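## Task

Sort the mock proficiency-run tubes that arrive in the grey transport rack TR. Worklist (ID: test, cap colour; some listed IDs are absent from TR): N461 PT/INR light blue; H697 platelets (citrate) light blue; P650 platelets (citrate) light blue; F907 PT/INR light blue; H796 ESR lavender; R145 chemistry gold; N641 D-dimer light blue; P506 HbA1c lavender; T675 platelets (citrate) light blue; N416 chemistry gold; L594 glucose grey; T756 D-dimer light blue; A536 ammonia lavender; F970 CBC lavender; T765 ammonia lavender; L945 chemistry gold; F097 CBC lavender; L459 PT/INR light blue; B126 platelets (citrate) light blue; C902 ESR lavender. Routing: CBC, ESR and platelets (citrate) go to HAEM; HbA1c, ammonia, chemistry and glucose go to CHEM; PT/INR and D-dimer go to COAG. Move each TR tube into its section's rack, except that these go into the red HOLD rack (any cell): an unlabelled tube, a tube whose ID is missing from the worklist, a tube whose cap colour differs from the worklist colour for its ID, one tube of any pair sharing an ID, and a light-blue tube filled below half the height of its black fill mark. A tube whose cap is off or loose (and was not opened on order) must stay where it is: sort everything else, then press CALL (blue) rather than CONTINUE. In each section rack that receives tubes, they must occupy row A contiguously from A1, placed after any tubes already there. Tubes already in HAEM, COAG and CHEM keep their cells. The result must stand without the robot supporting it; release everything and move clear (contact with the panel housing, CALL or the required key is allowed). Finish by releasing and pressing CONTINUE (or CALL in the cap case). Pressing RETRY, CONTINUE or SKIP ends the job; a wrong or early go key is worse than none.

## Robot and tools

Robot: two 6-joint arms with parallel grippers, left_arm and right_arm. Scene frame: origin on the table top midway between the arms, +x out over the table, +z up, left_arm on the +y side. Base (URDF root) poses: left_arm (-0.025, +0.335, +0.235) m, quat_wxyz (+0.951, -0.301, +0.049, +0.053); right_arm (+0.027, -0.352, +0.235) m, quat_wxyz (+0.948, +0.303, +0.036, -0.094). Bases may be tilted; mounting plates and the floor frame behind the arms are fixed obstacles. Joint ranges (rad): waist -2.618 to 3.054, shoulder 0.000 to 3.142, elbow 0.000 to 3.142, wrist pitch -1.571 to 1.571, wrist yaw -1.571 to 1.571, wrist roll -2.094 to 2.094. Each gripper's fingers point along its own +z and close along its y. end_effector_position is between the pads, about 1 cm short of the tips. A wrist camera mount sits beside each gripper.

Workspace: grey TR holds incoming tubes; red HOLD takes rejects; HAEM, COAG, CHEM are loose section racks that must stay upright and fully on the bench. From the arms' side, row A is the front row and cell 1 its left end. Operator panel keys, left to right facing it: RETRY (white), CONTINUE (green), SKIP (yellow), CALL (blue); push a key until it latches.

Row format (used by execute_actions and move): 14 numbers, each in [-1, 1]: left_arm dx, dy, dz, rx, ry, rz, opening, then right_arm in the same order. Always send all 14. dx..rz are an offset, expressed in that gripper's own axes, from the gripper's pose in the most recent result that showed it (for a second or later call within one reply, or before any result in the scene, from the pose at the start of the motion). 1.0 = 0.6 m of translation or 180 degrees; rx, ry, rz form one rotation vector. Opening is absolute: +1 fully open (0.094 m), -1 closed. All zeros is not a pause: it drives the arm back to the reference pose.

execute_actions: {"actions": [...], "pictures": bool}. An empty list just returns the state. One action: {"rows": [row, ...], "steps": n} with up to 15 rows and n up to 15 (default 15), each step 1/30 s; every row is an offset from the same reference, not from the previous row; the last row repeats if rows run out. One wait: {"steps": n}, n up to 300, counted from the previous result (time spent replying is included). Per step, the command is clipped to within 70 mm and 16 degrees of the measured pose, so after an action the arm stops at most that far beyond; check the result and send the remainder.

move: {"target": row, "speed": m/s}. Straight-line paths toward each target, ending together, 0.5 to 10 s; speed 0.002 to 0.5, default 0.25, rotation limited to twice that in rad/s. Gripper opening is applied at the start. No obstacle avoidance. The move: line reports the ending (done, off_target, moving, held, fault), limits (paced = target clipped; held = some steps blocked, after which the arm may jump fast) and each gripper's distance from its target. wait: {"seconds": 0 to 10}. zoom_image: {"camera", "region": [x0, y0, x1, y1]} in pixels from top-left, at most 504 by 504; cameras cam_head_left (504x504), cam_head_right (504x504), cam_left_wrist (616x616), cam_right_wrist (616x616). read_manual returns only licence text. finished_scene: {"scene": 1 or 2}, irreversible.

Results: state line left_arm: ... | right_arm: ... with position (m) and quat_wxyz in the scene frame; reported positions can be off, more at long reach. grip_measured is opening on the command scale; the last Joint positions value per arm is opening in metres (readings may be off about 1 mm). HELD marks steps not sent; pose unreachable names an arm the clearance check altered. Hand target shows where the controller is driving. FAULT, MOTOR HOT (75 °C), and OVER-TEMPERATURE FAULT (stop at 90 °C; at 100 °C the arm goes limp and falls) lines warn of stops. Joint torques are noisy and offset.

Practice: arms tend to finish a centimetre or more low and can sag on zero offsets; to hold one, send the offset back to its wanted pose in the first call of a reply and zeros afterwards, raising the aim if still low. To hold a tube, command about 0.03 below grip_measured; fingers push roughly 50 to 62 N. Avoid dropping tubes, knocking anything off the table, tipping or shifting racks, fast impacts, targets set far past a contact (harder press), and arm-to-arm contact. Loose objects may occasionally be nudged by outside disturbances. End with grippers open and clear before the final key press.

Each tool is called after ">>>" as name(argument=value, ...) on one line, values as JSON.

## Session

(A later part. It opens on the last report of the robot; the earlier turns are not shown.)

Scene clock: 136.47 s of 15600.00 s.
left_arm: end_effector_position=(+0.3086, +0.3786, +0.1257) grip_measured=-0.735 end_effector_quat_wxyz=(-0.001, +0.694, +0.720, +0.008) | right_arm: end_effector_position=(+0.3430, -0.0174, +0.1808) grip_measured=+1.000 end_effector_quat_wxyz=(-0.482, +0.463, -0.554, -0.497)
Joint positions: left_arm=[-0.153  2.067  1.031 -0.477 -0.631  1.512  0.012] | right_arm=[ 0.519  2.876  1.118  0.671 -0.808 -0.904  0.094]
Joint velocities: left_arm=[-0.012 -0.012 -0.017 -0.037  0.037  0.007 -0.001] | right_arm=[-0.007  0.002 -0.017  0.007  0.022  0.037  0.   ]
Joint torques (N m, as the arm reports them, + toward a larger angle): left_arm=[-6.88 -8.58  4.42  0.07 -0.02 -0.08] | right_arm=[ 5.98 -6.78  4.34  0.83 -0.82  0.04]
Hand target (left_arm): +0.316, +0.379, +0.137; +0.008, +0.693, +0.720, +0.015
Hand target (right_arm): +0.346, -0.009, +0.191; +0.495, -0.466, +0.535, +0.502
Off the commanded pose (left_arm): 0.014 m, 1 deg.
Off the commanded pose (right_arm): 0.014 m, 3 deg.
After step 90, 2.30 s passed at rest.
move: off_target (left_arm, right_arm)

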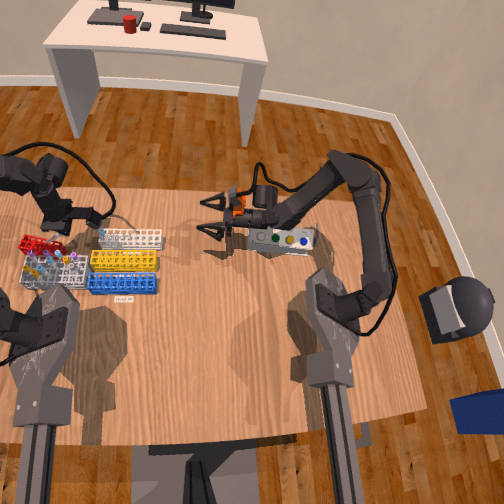

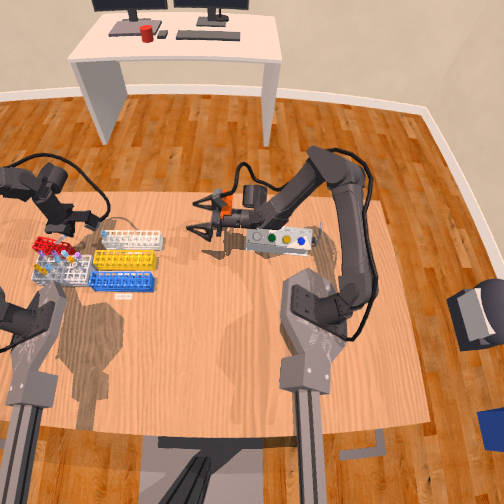

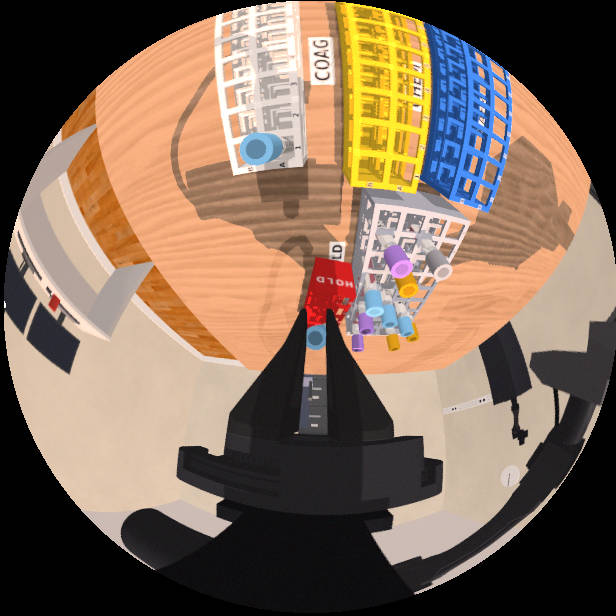

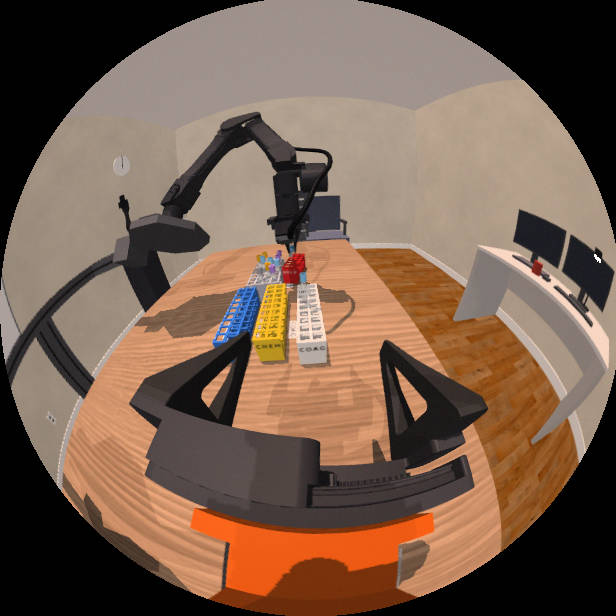

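>>> move(target=[-0.03,0.17,-0.01,0,0,0.01,-0.75,0,0,0,0,0,0,1], speed=0.06)

>>> move(target=[0,0,0.05,0,0,0,-0.74,0,0,0,0,0,0,1], speed=0.06)

>>> execute_actions(actions=[{"rows":[[0,0,0,0,0,0,-0.73,0,0,0,0,0,0,1]]}])

Scene clock: 151.10 s of 15600.00 s.
left_arm: end_effector_position=(+0.4100, +0.3725, +0.1293) grip_measured=-0.735 end_effector_quat_wxyz=(+0.002, +0.696, +0.718, +0.011) | right_arm: end_effector_position=(+0.3447, -0.0186, +0.1796) grip_measured=+1.000 end_effector_quat_wxyz=(-0.482, +0.461, -0.556, -0.496)
Joint positions: left_arm=[-0.164  2.353  1.571 -0.731 -0.632  1.509  0.012] | right_arm=[ 0.515  2.876  1.118  0.673 -0.805 -0.903  0.094]
Joint velocities: left_arm=[-0.032  0.017 -0.007 -0.066  0.007 -0.037  0.001] | right_arm=[ 0.012 -0.012  0.002  0.037 -0.007  0.081  0.   ]
Joint torques (N m, as the arm reports them, + toward a larger angle): left_arm=[-8.98 -7.94  5.17  0.05 -0.02 -0.05] | right_arm=[ 4.94 -7.47  1.98  0.72 -0.57 -0.03]
Hand target (left_arm): +0.410, +0.362, +0.131; -0.000, +0.705, +0.709, +0.008
Hand target (right_arm): +0.343, -0.017, +0.181; +0.482, -0.463, +0.554, +0.497
Off the commanded pose (left_arm): 0.009 m, 2 deg.
Off the commanded pose (right_arm): 0.002 m, 0 deg.
After step 90, 9.33 s passed at rest.
move: done

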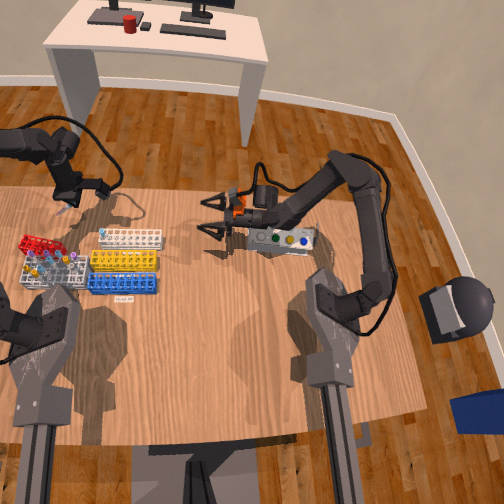

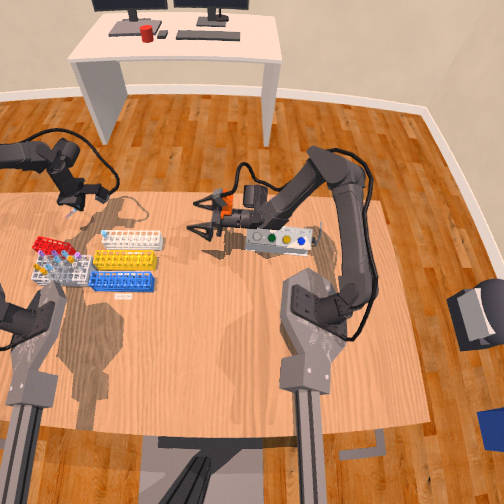

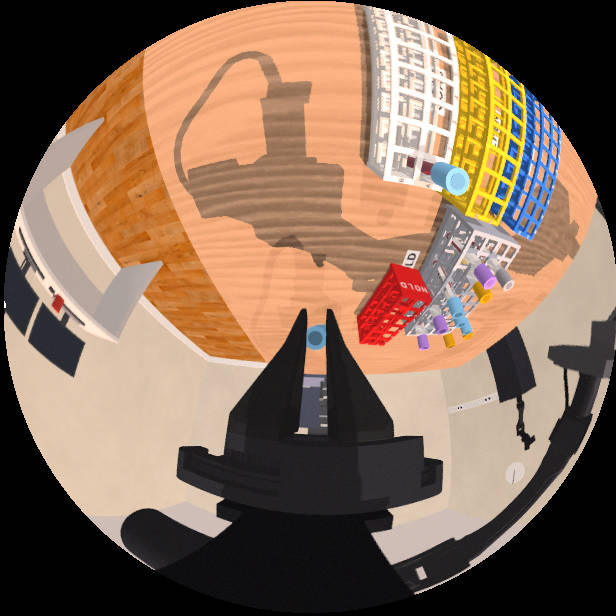

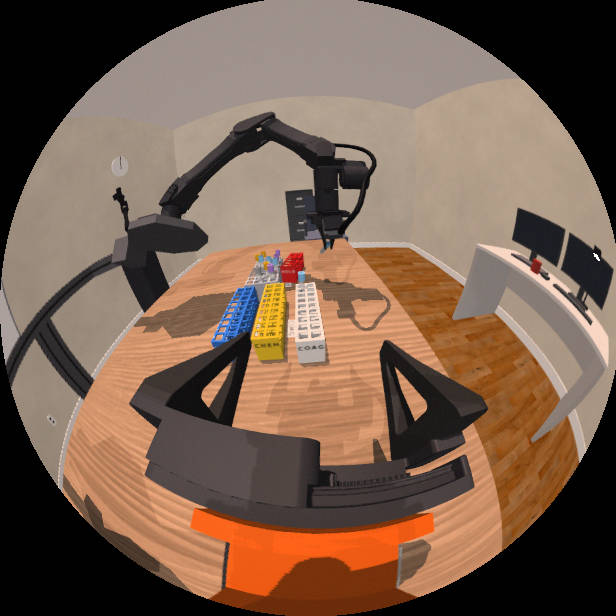

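Scene clock: 152.00 s of 15600.00 s.
left_arm: end_effector_position=(+0.4153, +0.3794, +0.1070) grip_measured=-0.732 end_effector_quat_wxyz=(+0.005, +0.689, +0.724, +0.016) | right_arm: end_effector_position=(+0.3461, -0.0198, +0.1781) grip_measured=+1.000 end_effector_quat_wxyz=(-0.482, +0.459, -0.559, -0.494)
Joint positions: left_arm=[-0.122  2.385  1.563 -0.644 -0.632  1.553  0.013] | right_arm=[ 0.51   2.876  1.118  0.673 -0.801 -0.903  0.094]
Joint velocities: left_arm=[ 0.007 -0.012 -0.017  0.037 -0.081  0.022 -0.   ] | right_arm=[ 0.002 -0.002 -0.017 -0.007  0.037  0.037  0.   ]
Joint torques (N m, as the arm reports them, + toward a larger angle): left_arm=[-7.47 -8.19  2.68  0.42 -0.01  0.07] | right_arm=[ 4.9  -7.45  1.91  0.76 -0.54 -0.02]
Hand target (left_arm): +0.410, +0.373, +0.100; +0.002, +0.696, +0.718, +0.011
Hand target (right_arm): +0.345, -0.019, +0.180; +0.482, -0.461, +0.556, +0.496
Off the commanded pose (left_arm): 0.011 m, 1 deg.
Off the commanded pose (right_arm): 0.002 m, 0 deg.
move: off_target (left_arm)

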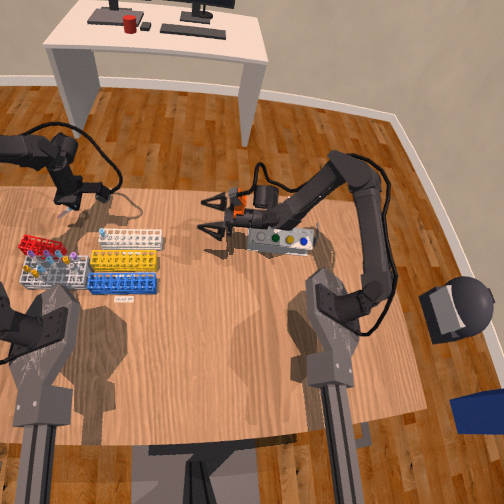

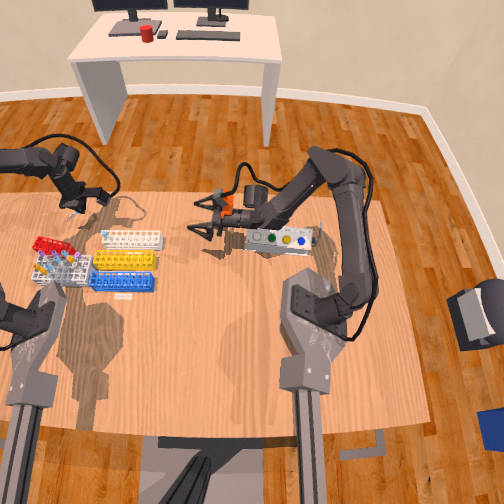

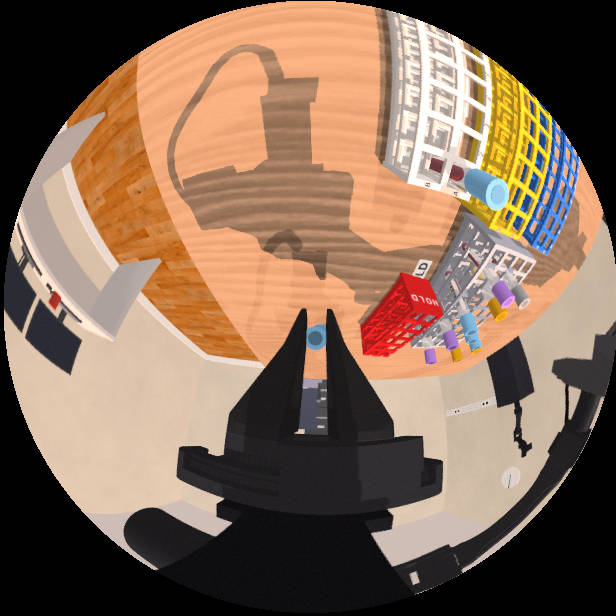

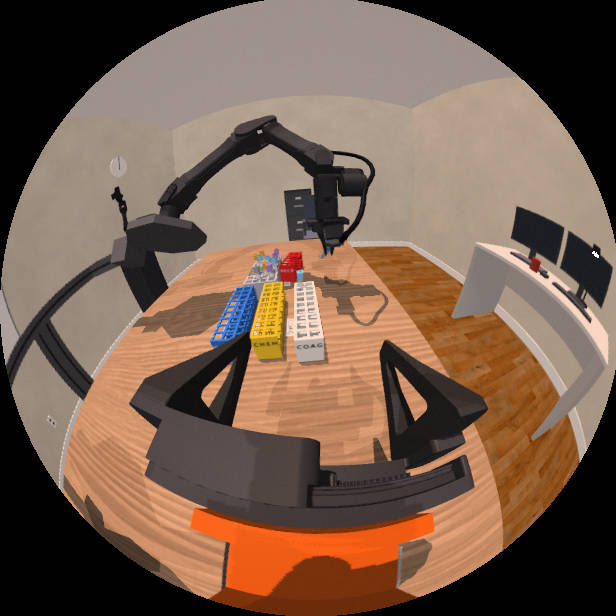

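Scene clock: 152.50 s of 15600.00 s.
left_arm: end_effector_position=(+0.4153, +0.3794, +0.1070) grip_measured=-0.724 end_effector_quat_wxyz=(+0.005, +0.689, +0.724, +0.016) | right_arm: end_effector_position=(+0.3477, -0.0212, +0.1766) grip_measured=+1.000 end_effector_quat_wxyz=(-0.482, +0.458, -0.562, -0.492)
Joint positions: left_arm=[-0.122  2.385  1.563 -0.644 -0.632  1.553  0.013] | right_arm=[ 0.505  2.876  1.118  0.673 -0.797 -0.903  0.094]
Joint velocities: left_arm=[-0.002 -0.007  0.012 -0.037 -0.007  0.007 -0.001] | right_arm=[-0.007 -0.012  0.007  0.051 -0.066 -0.022  0.   ]
Joint torques (N m, as the arm reports them, + toward a larger angle): left_arm=[-7.29 -9.45  3.76  0.31 -0.02 -0.01] | right_arm=[ 4.91 -7.4   1.89  0.76 -0.55 -0.03]
Hand target (left_arm): +0.415, +0.379, +0.107; +0.005, +0.689, +0.724, +0.016
Hand target (right_arm): +0.346, -0.020, +0.178; +0.482, -0.459, +0.559, +0.494
Off the commanded pose (left_arm): 0.000 m, 0 deg.
Off the commanded pose (right_arm): 0.003 m, 0 deg.
Steps of this call (steps 1 to 15: all 15 steps of this action). Readings (end_effector_position):
1: left_arm (+0.4153, +0.3794, +0.1070) | right_arm (+0.3463, -0.0200, +0.1780)
2: left_arm (+0.4153, +0.3794, +0.1070) | right_arm (+0.3465, -0.0202, +0.1777)
4: left_arm (+0.4153, +0.3794, +0.1070) | right_arm (+0.3470, -0.0206, +0.1773)
8: left_arm (+0.4153, +0.3794, +0.1070) | right_arm (+0.3476, -0.0212, +0.1767)
15: the state above

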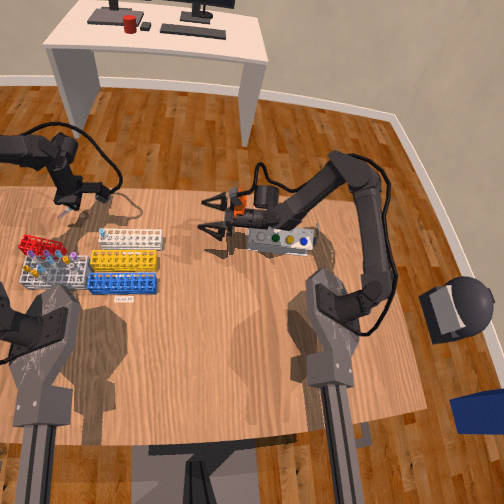

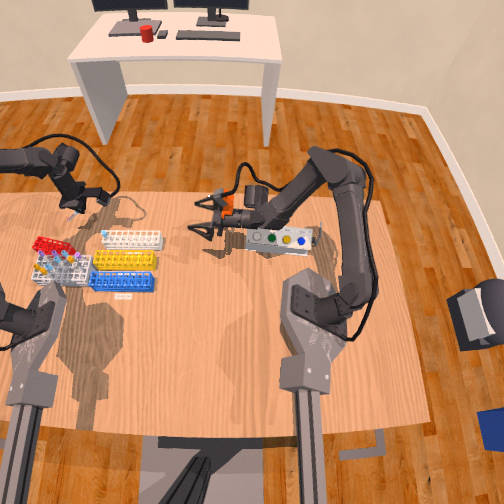

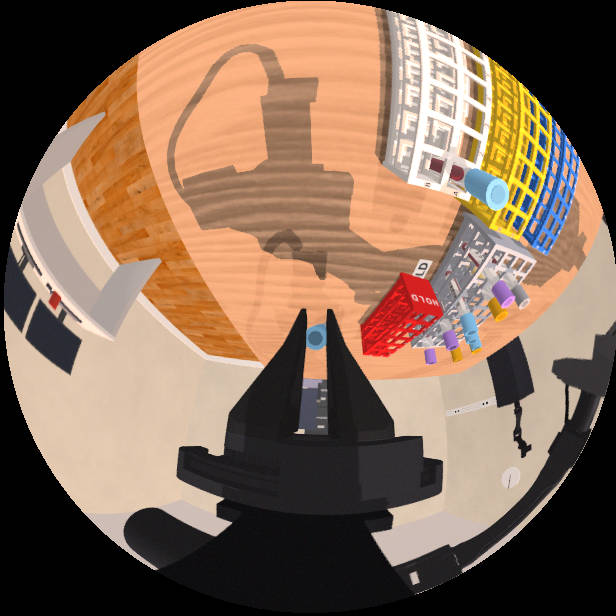

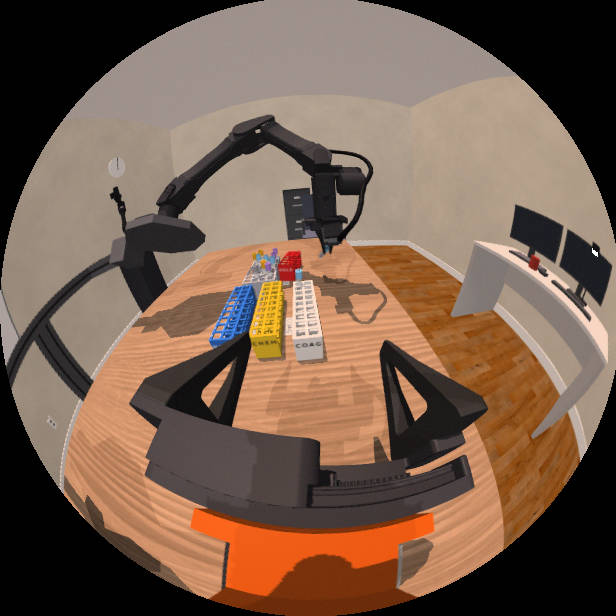

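>>> move(target=[0.08,-0.16,-0.15,0,-0.3,0,-0.75,0,0,0,0,0,0,1], speed=0.1)

>>> zoom_image(camera="cam_left_wrist", region=[220, 240, 420, 440])

>>> zoom_image(camera="cam_head_right", region=[10, 190, 110, 290])

>>> zoom_image(camera="cam_right_wrist", region=[240, 200, 330, 290])

Scene clock: 163.93 s of 15600.00 s.
left_arm: end_effector_position=(+0.3151, +0.4235, +0.1819) grip_measured=-0.735 end_effector_quat_wxyz=(+0.312, +0.628, +0.648, -0.299) | right_arm: end_effector_position=(+0.3491, -0.0225, +0.1751) grip_measured=+1.000 end_effector_quat_wxyz=(-0.482, +0.456, -0.565, -0.490)
Joint positions: left_arm=[ 0.305  1.978  1.367 -0.998  0.288  1.998  0.012] | right_arm=[ 0.5    2.876  1.118  0.673 -0.793 -0.903  0.094]
Joint velocities: left_arm=[ 0.007  0.007  0.012 -0.051  0.007  0.051  0.001] | right_arm=[ 0.007 -0.002  0.017 -0.051 -0.022 -0.037  0.   ]
Joint torques (N m, as the arm reports them, + toward a larger angle): left_arm=[ -5.03 -10.08   3.36  -0.74   0.6    0.06] | right_arm=[ 5.   -7.38  1.9   0.75 -0.55 -0.02]
Hand target (left_arm): +0.316, +0.425, +0.193; +0.327, +0.623, +0.643, -0.302
Hand target (right_arm): +0.348, -0.021, +0.177; +0.482, -0.458, +0.562, +0.492
Off the commanded pose (left_arm): 0.013 m, 3 deg.
Off the commanded pose (right_arm): 0.002 m, 0 deg.
After step 90, 3.27 s passed at rest.
move: off_target (left_arm)

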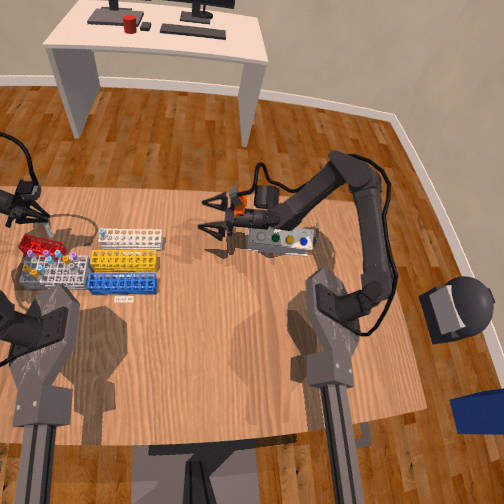

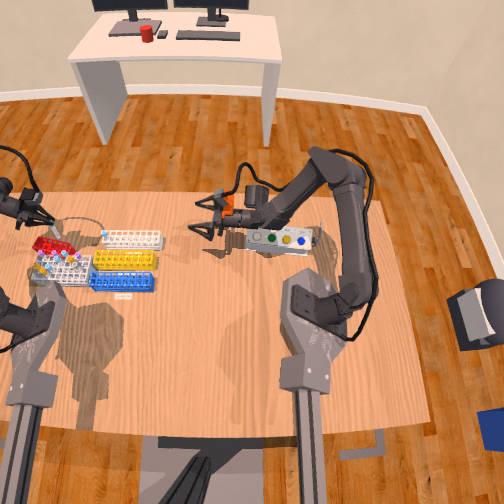

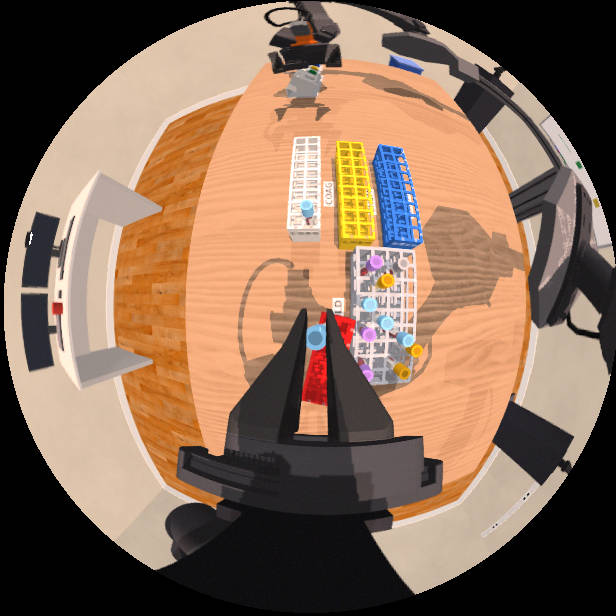

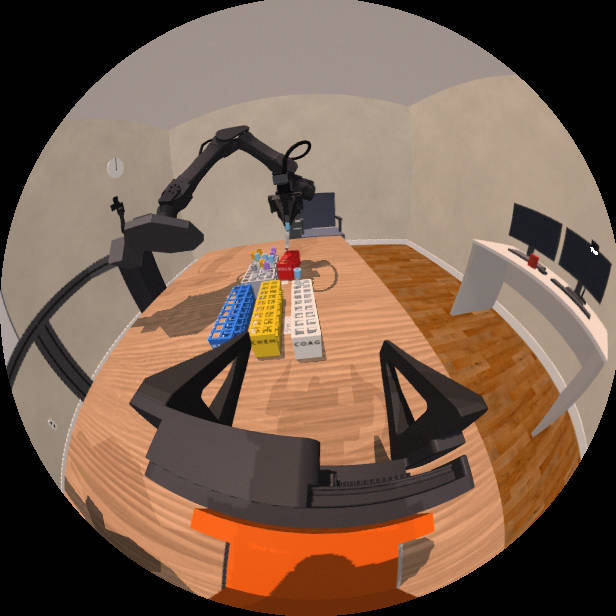

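Region (220, 240, 420, 440) of cam_left_wrist's 616x616 image, scaled by 2.520, with more detail than that image has.

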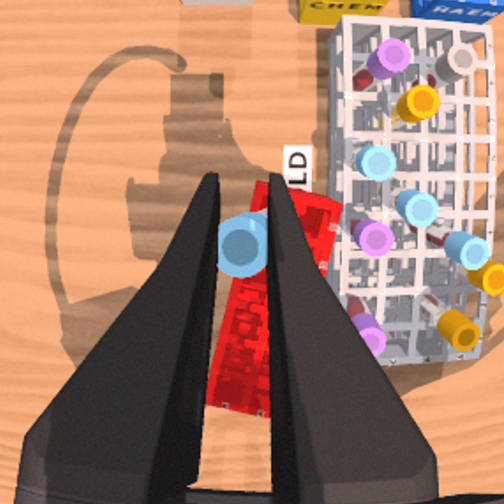

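Region (10, 190, 110, 290) of cam_head_right's 504x504 image, scaled by 5.040, with more detail than that image has.

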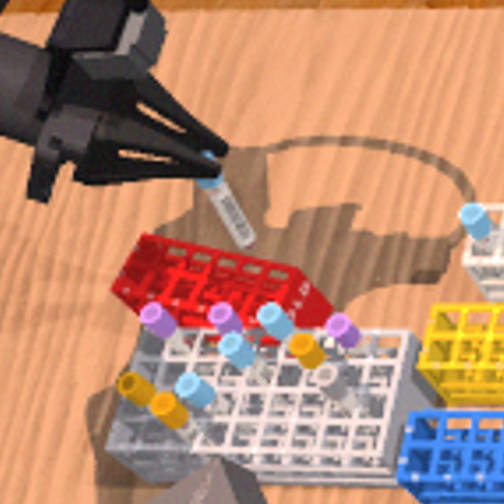

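Region (240, 200, 330, 290) of cam_right_wrist's 616x616 image, scaled by 5.600, with more detail than that image has.

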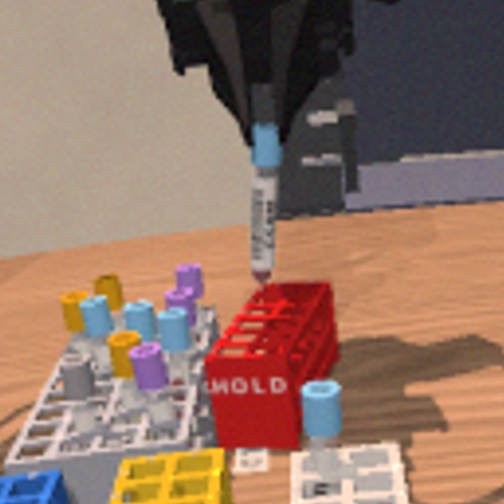

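>>> move(target=[0.048,-0.012,0.026,0,0,0,-0.75,0,0,0,0,0,0,1], speed=0.04)

>>> zoom_image(camera="cam_left_wrist", region=[260, 290, 390, 420])

>>> zoom_image(camera="cam_head_right", region=[25, 210, 85, 270])

>>> zoom_image(camera="cam_right_wrist", region=[255, 220, 315, 280])

Scene clock: 172.63 s of 15600.00 s.
left_arm: end_effector_position=(+0.3124, +0.4372, +0.1558) grip_measured=-0.735 end_effector_quat_wxyz=(+0.311, +0.628, +0.653, -0.287) | right_arm: end_effector_position=(+0.3507, -0.0239, +0.1735) grip_measured=+1.000 end_effector_quat_wxyz=(-0.481, +0.454, -0.568, -0.489)
Joint positions: left_arm=[ 0.368  2.015  1.367 -0.953  0.276  2.058  0.012] | right_arm=[ 0.495  2.876  1.118  0.673 -0.789 -0.903  0.094]
Joint velocities: left_arm=[-0.002  0.012 -0.002 -0.022  0.007  0.051 -0.   ] | right_arm=[-0.012  0.012 -0.002 -0.007  0.007  0.051  0.   ]
Joint torques (N m, as the arm reports them, + toward a larger angle): left_arm=[-4.83 -7.19  1.73 -0.49  0.39  0.03] | right_arm=[ 4.99 -7.43  1.84  0.73 -0.57  0.  ]
Hand target (left_arm): +0.308, +0.429, +0.150; +0.311, +0.628, +0.648, -0.300
Hand target (right_arm): +0.349, -0.023, +0.175; +0.482, -0.456, +0.565, +0.490
Off the commanded pose (left_arm): 0.011 m, 2 deg.
Off the commanded pose (right_arm): 0.003 m, 0 deg.
After step 90, 4.57 s passed at rest.
move: off_target (left_arm)

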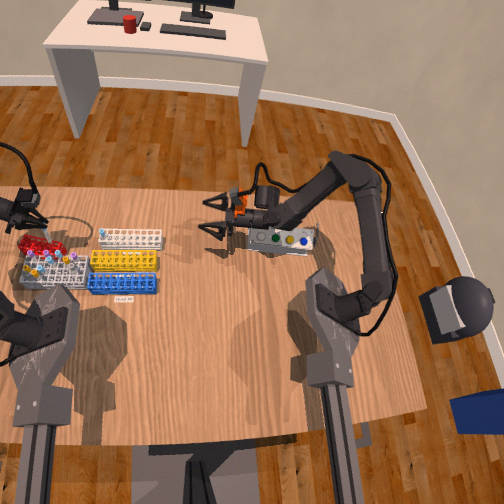

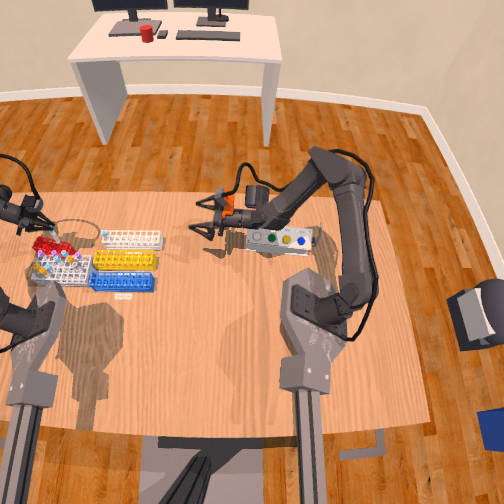

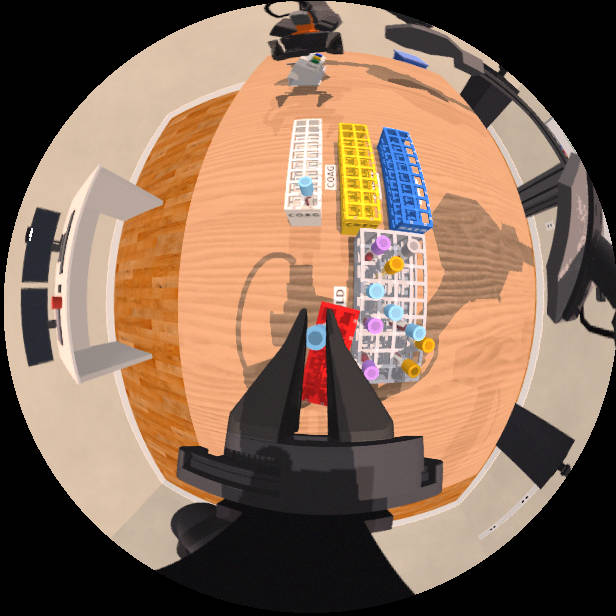

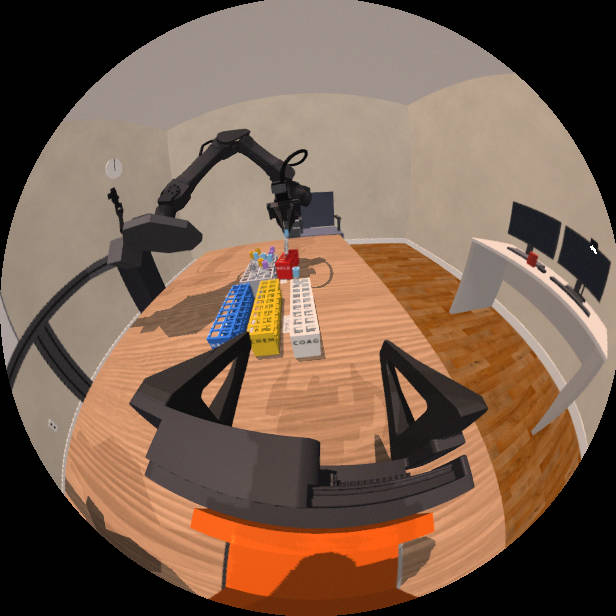

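Region (260, 290, 390, 420) of cam_left_wrist's 616x616 image, scaled by 3.877, with more detail than that image has.

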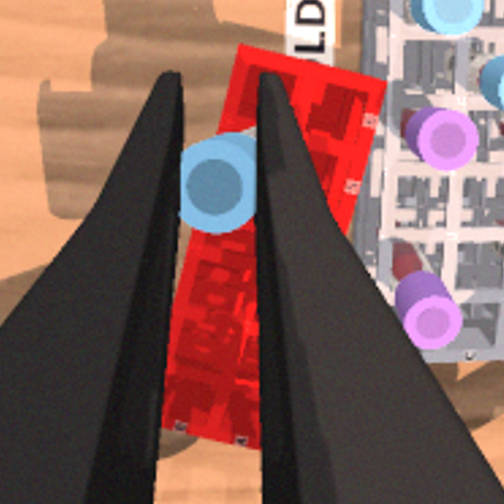

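Region (25, 210, 85, 270) of cam_head_right's 504x504 image, scaled by 8.400, with more detail than that image has.

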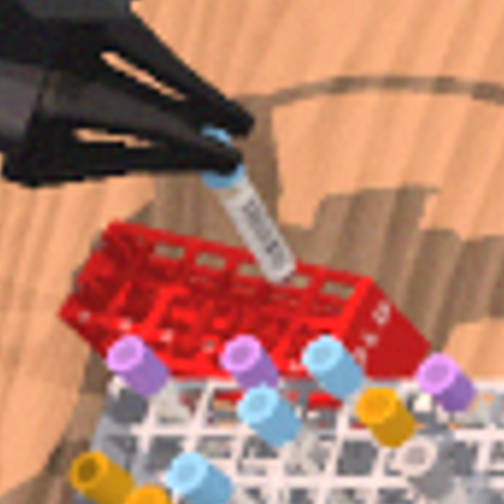

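Region (255, 220, 315, 280) of cam_right_wrist's 616x616 image, scaled by 8.400, with more detail than that image has.

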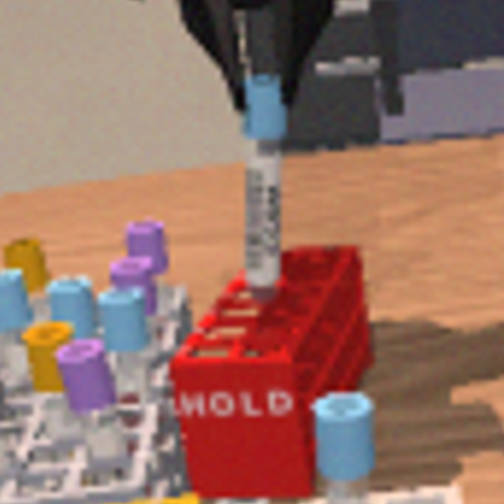

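>>> move(target=[0.021,-0.008,0.03,0,-0.005,0,-0.75,0,0,0,0,0,0,1], speed=0.02)

>>> zoom_image(camera="cam_left_wrist", region=[260, 290, 390, 420])

>>> zoom_image(camera="cam_head_right", region=[25, 210, 85, 270])

>>> zoom_image(camera="cam_right_wrist", region=[255, 220, 315, 280])

Scene clock: 179.67 s of 15600.00 s.
left_arm: end_effector_position=(+0.3124, +0.4394, +0.1410) grip_measured=-0.735 end_effector_quat_wxyz=(+0.311, +0.628, +0.656, -0.280) | right_arm: end_effector_position=(+0.3522, -0.0252, +0.1720) grip_measured=+1.000 end_effector_quat_wxyz=(-0.481, +0.453, -0.571, -0.487)
Joint positions: left_arm=[ 0.39   2.039  1.356 -0.909  0.271  2.076  0.012] | right_arm=[ 0.491  2.876  1.118  0.673 -0.785 -0.903  0.094]
Joint velocities: left_arm=[-0.002  0.012  0.007  0.051  0.022 -0.037 -0.001] | right_arm=[ 0.002 -0.007 -0.007 -0.007  0.051  0.022  0.   ]
Joint torques (N m, as the arm reports them, + toward a larger angle): left_arm=[-4.59 -7.36  1.55 -0.42  0.44  0.03] | right_arm=[ 5.02 -7.44  1.84  0.73 -0.57  0.  ]
Hand target (left_arm): +0.308, +0.431, +0.135; +0.314, +0.625, +0.652, -0.292
Hand target (right_arm): +0.351, -0.024, +0.174; +0.481, -0.454, +0.568, +0.489
Off the commanded pose (left_arm): 0.011 m, 2 deg.
Off the commanded pose (right_arm): 0.003 m, 0 deg.
joint sent to its limit (left arm) — the command would take joint 6 (wrist roll) past its upper limit, so that joint was sent only as far as its limit.
After step 90, 2.67 s passed at rest.
move: off_target (left_arm)

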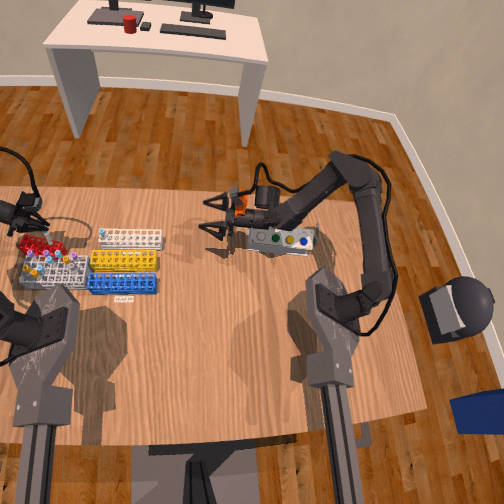

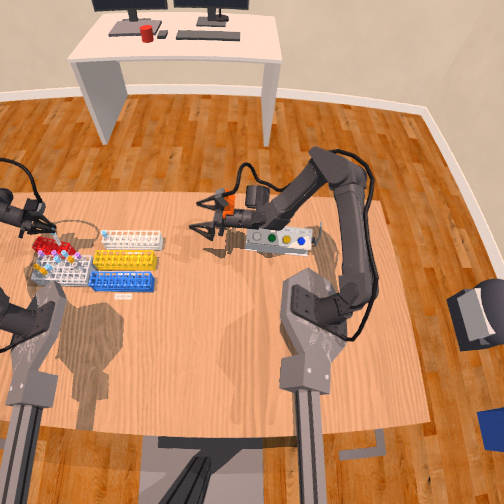

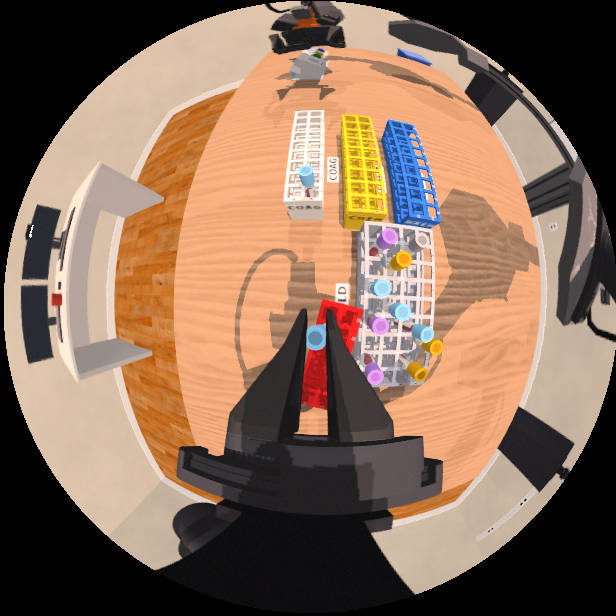

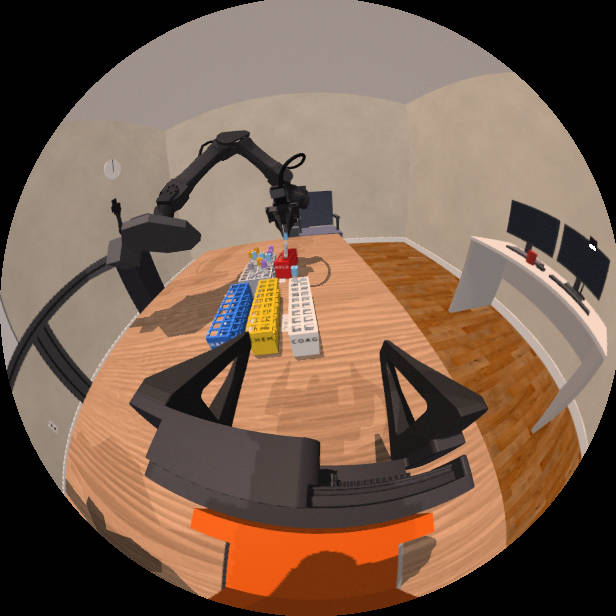

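Region (260, 290, 390, 420) of cam_left_wrist's 616x616 image, scaled by 3.877, with more detail than that image has.

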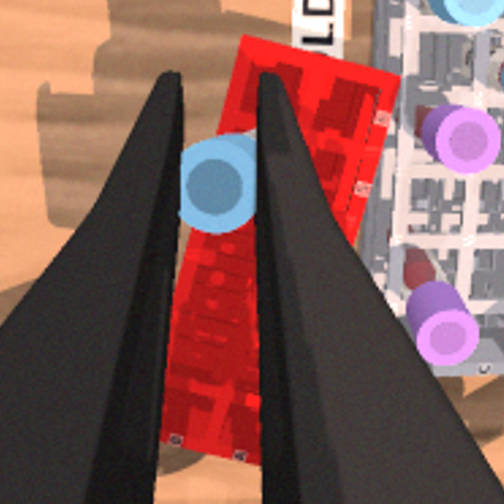

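Region (25, 210, 85, 270) of cam_head_right's 504x504 image, scaled by 8.400, with more detail than that image has.

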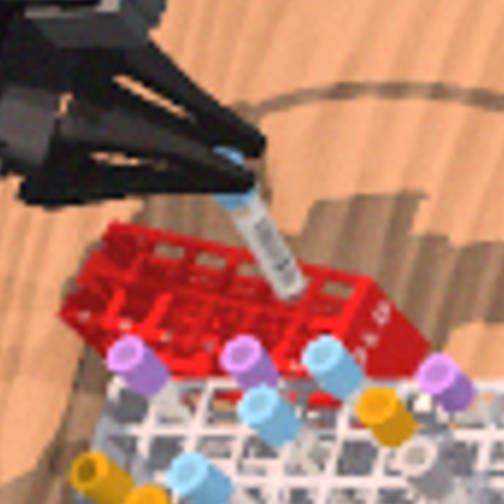

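Region (255, 220, 315, 280) of cam_right_wrist's 616x616 image, scaled by 8.400, with more detail than that image has.

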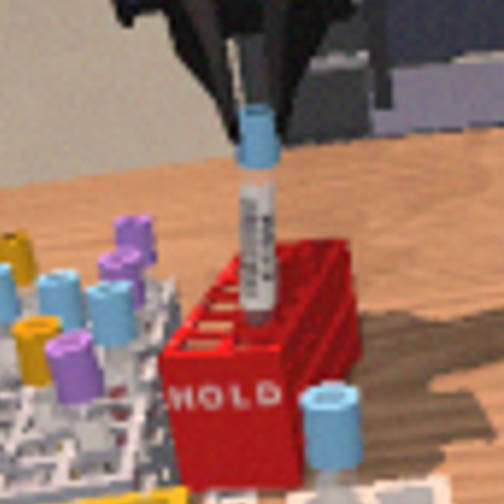

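>>> move(target=[0.023,-0.013,0.035,0,-0.005,0,-0.75,0,0,0,0,0,0,1], speed=0.02)

>>> zoom_image(camera="cam_head_right", region=[25, 210, 85, 270])

>>> zoom_image(camera="cam_right_wrist", region=[255, 220, 315, 280])

Scene clock: 186.03 s of 15600.00 s.
left_arm: end_effector_position=(+0.3124, +0.4412, +0.1239) grip_measured=-0.735 end_effector_quat_wxyz=(+0.310, +0.622, +0.667, -0.269) | right_arm: end_effector_position=(+0.3536, -0.0265, +0.1705) grip_measured=+1.000 end_effector_quat_wxyz=(-0.481, +0.451, -0.574, -0.485)
Joint positions: left_arm=[ 0.413  2.059  1.332 -0.841  0.265  2.076  0.012] | right_arm=[ 0.486  2.876  1.118  0.673 -0.781 -0.903  0.094]
Joint velocities: left_arm=[-0.007  0.002 -0.012 -0.022 -0.007 -0.037  0.   ] | right_arm=[-0.007 -0.017 -0.017  0.022 -0.037 -0.051  0.   ]
Joint torques (N m, as the arm reports them, + toward a larger angle): left_arm=[-4.61 -7.24  1.26 -0.45  0.4   0.04] | right_arm=[ 4.99 -7.43  1.79  0.76 -0.58  0.  ]
Hand target (left_arm): +0.306, +0.432, +0.117; +0.309, +0.620, +0.663, -0.284
Hand target (right_arm): +0.352, -0.025, +0.172; +0.481, -0.453, +0.571, +0.487
Off the commanded pose (left_arm): 0.013 m, 3 deg.
Off the commanded pose (right_arm): 0.002 m, 0 deg.
joint sent to its limit (left arm) — the command would take joint 6 (wrist roll) past its upper limit, so that joint was sent only as far as its limit.
After step 90, 1.77 s passed at rest.
move: off_target (left_arm)

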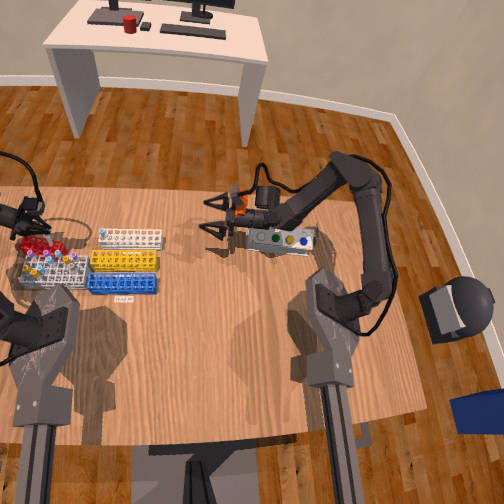

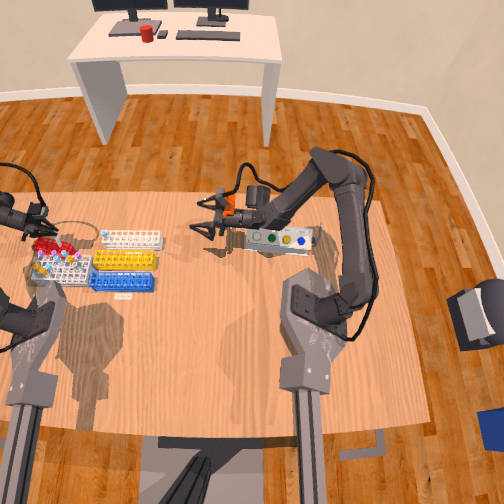

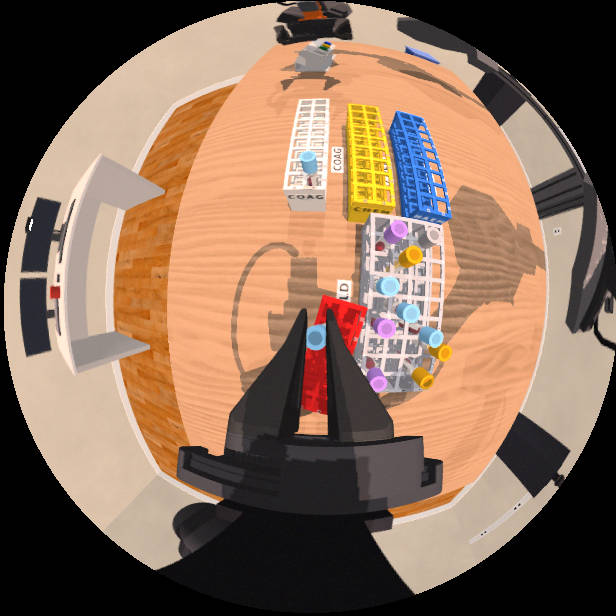

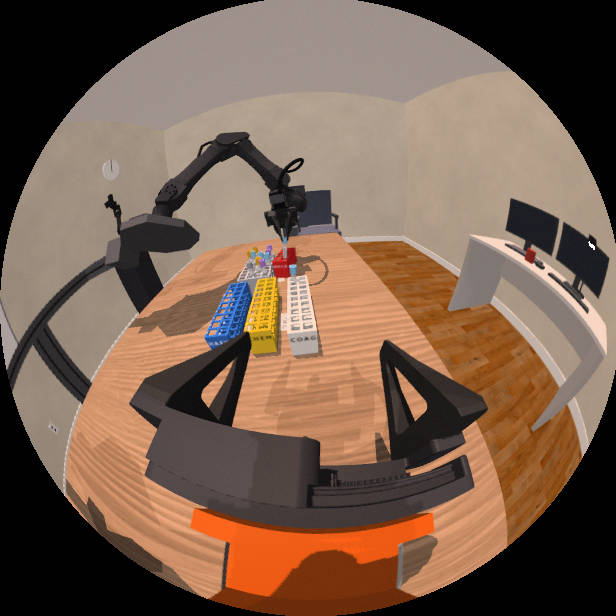

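Region (25, 210, 85, 270) of cam_head_right's 504x504 image, scaled by 8.400, with more detail than that image has.

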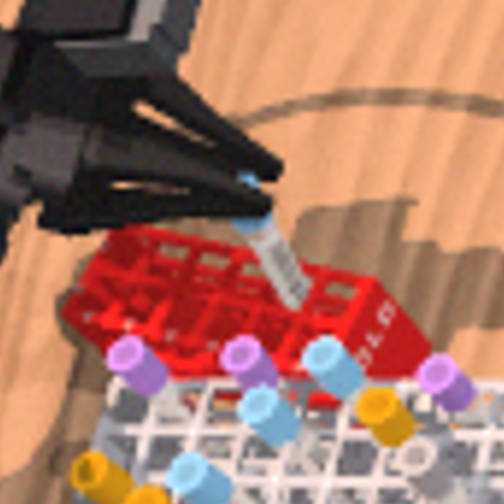

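Region (255, 220, 315, 280) of cam_right_wrist's 616x616 image, scaled by 8.400, with more detail than that image has.

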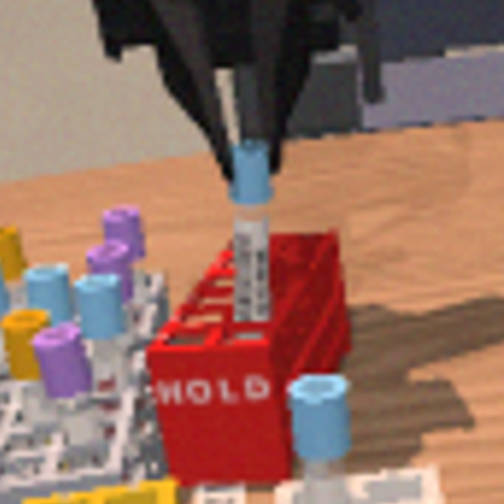

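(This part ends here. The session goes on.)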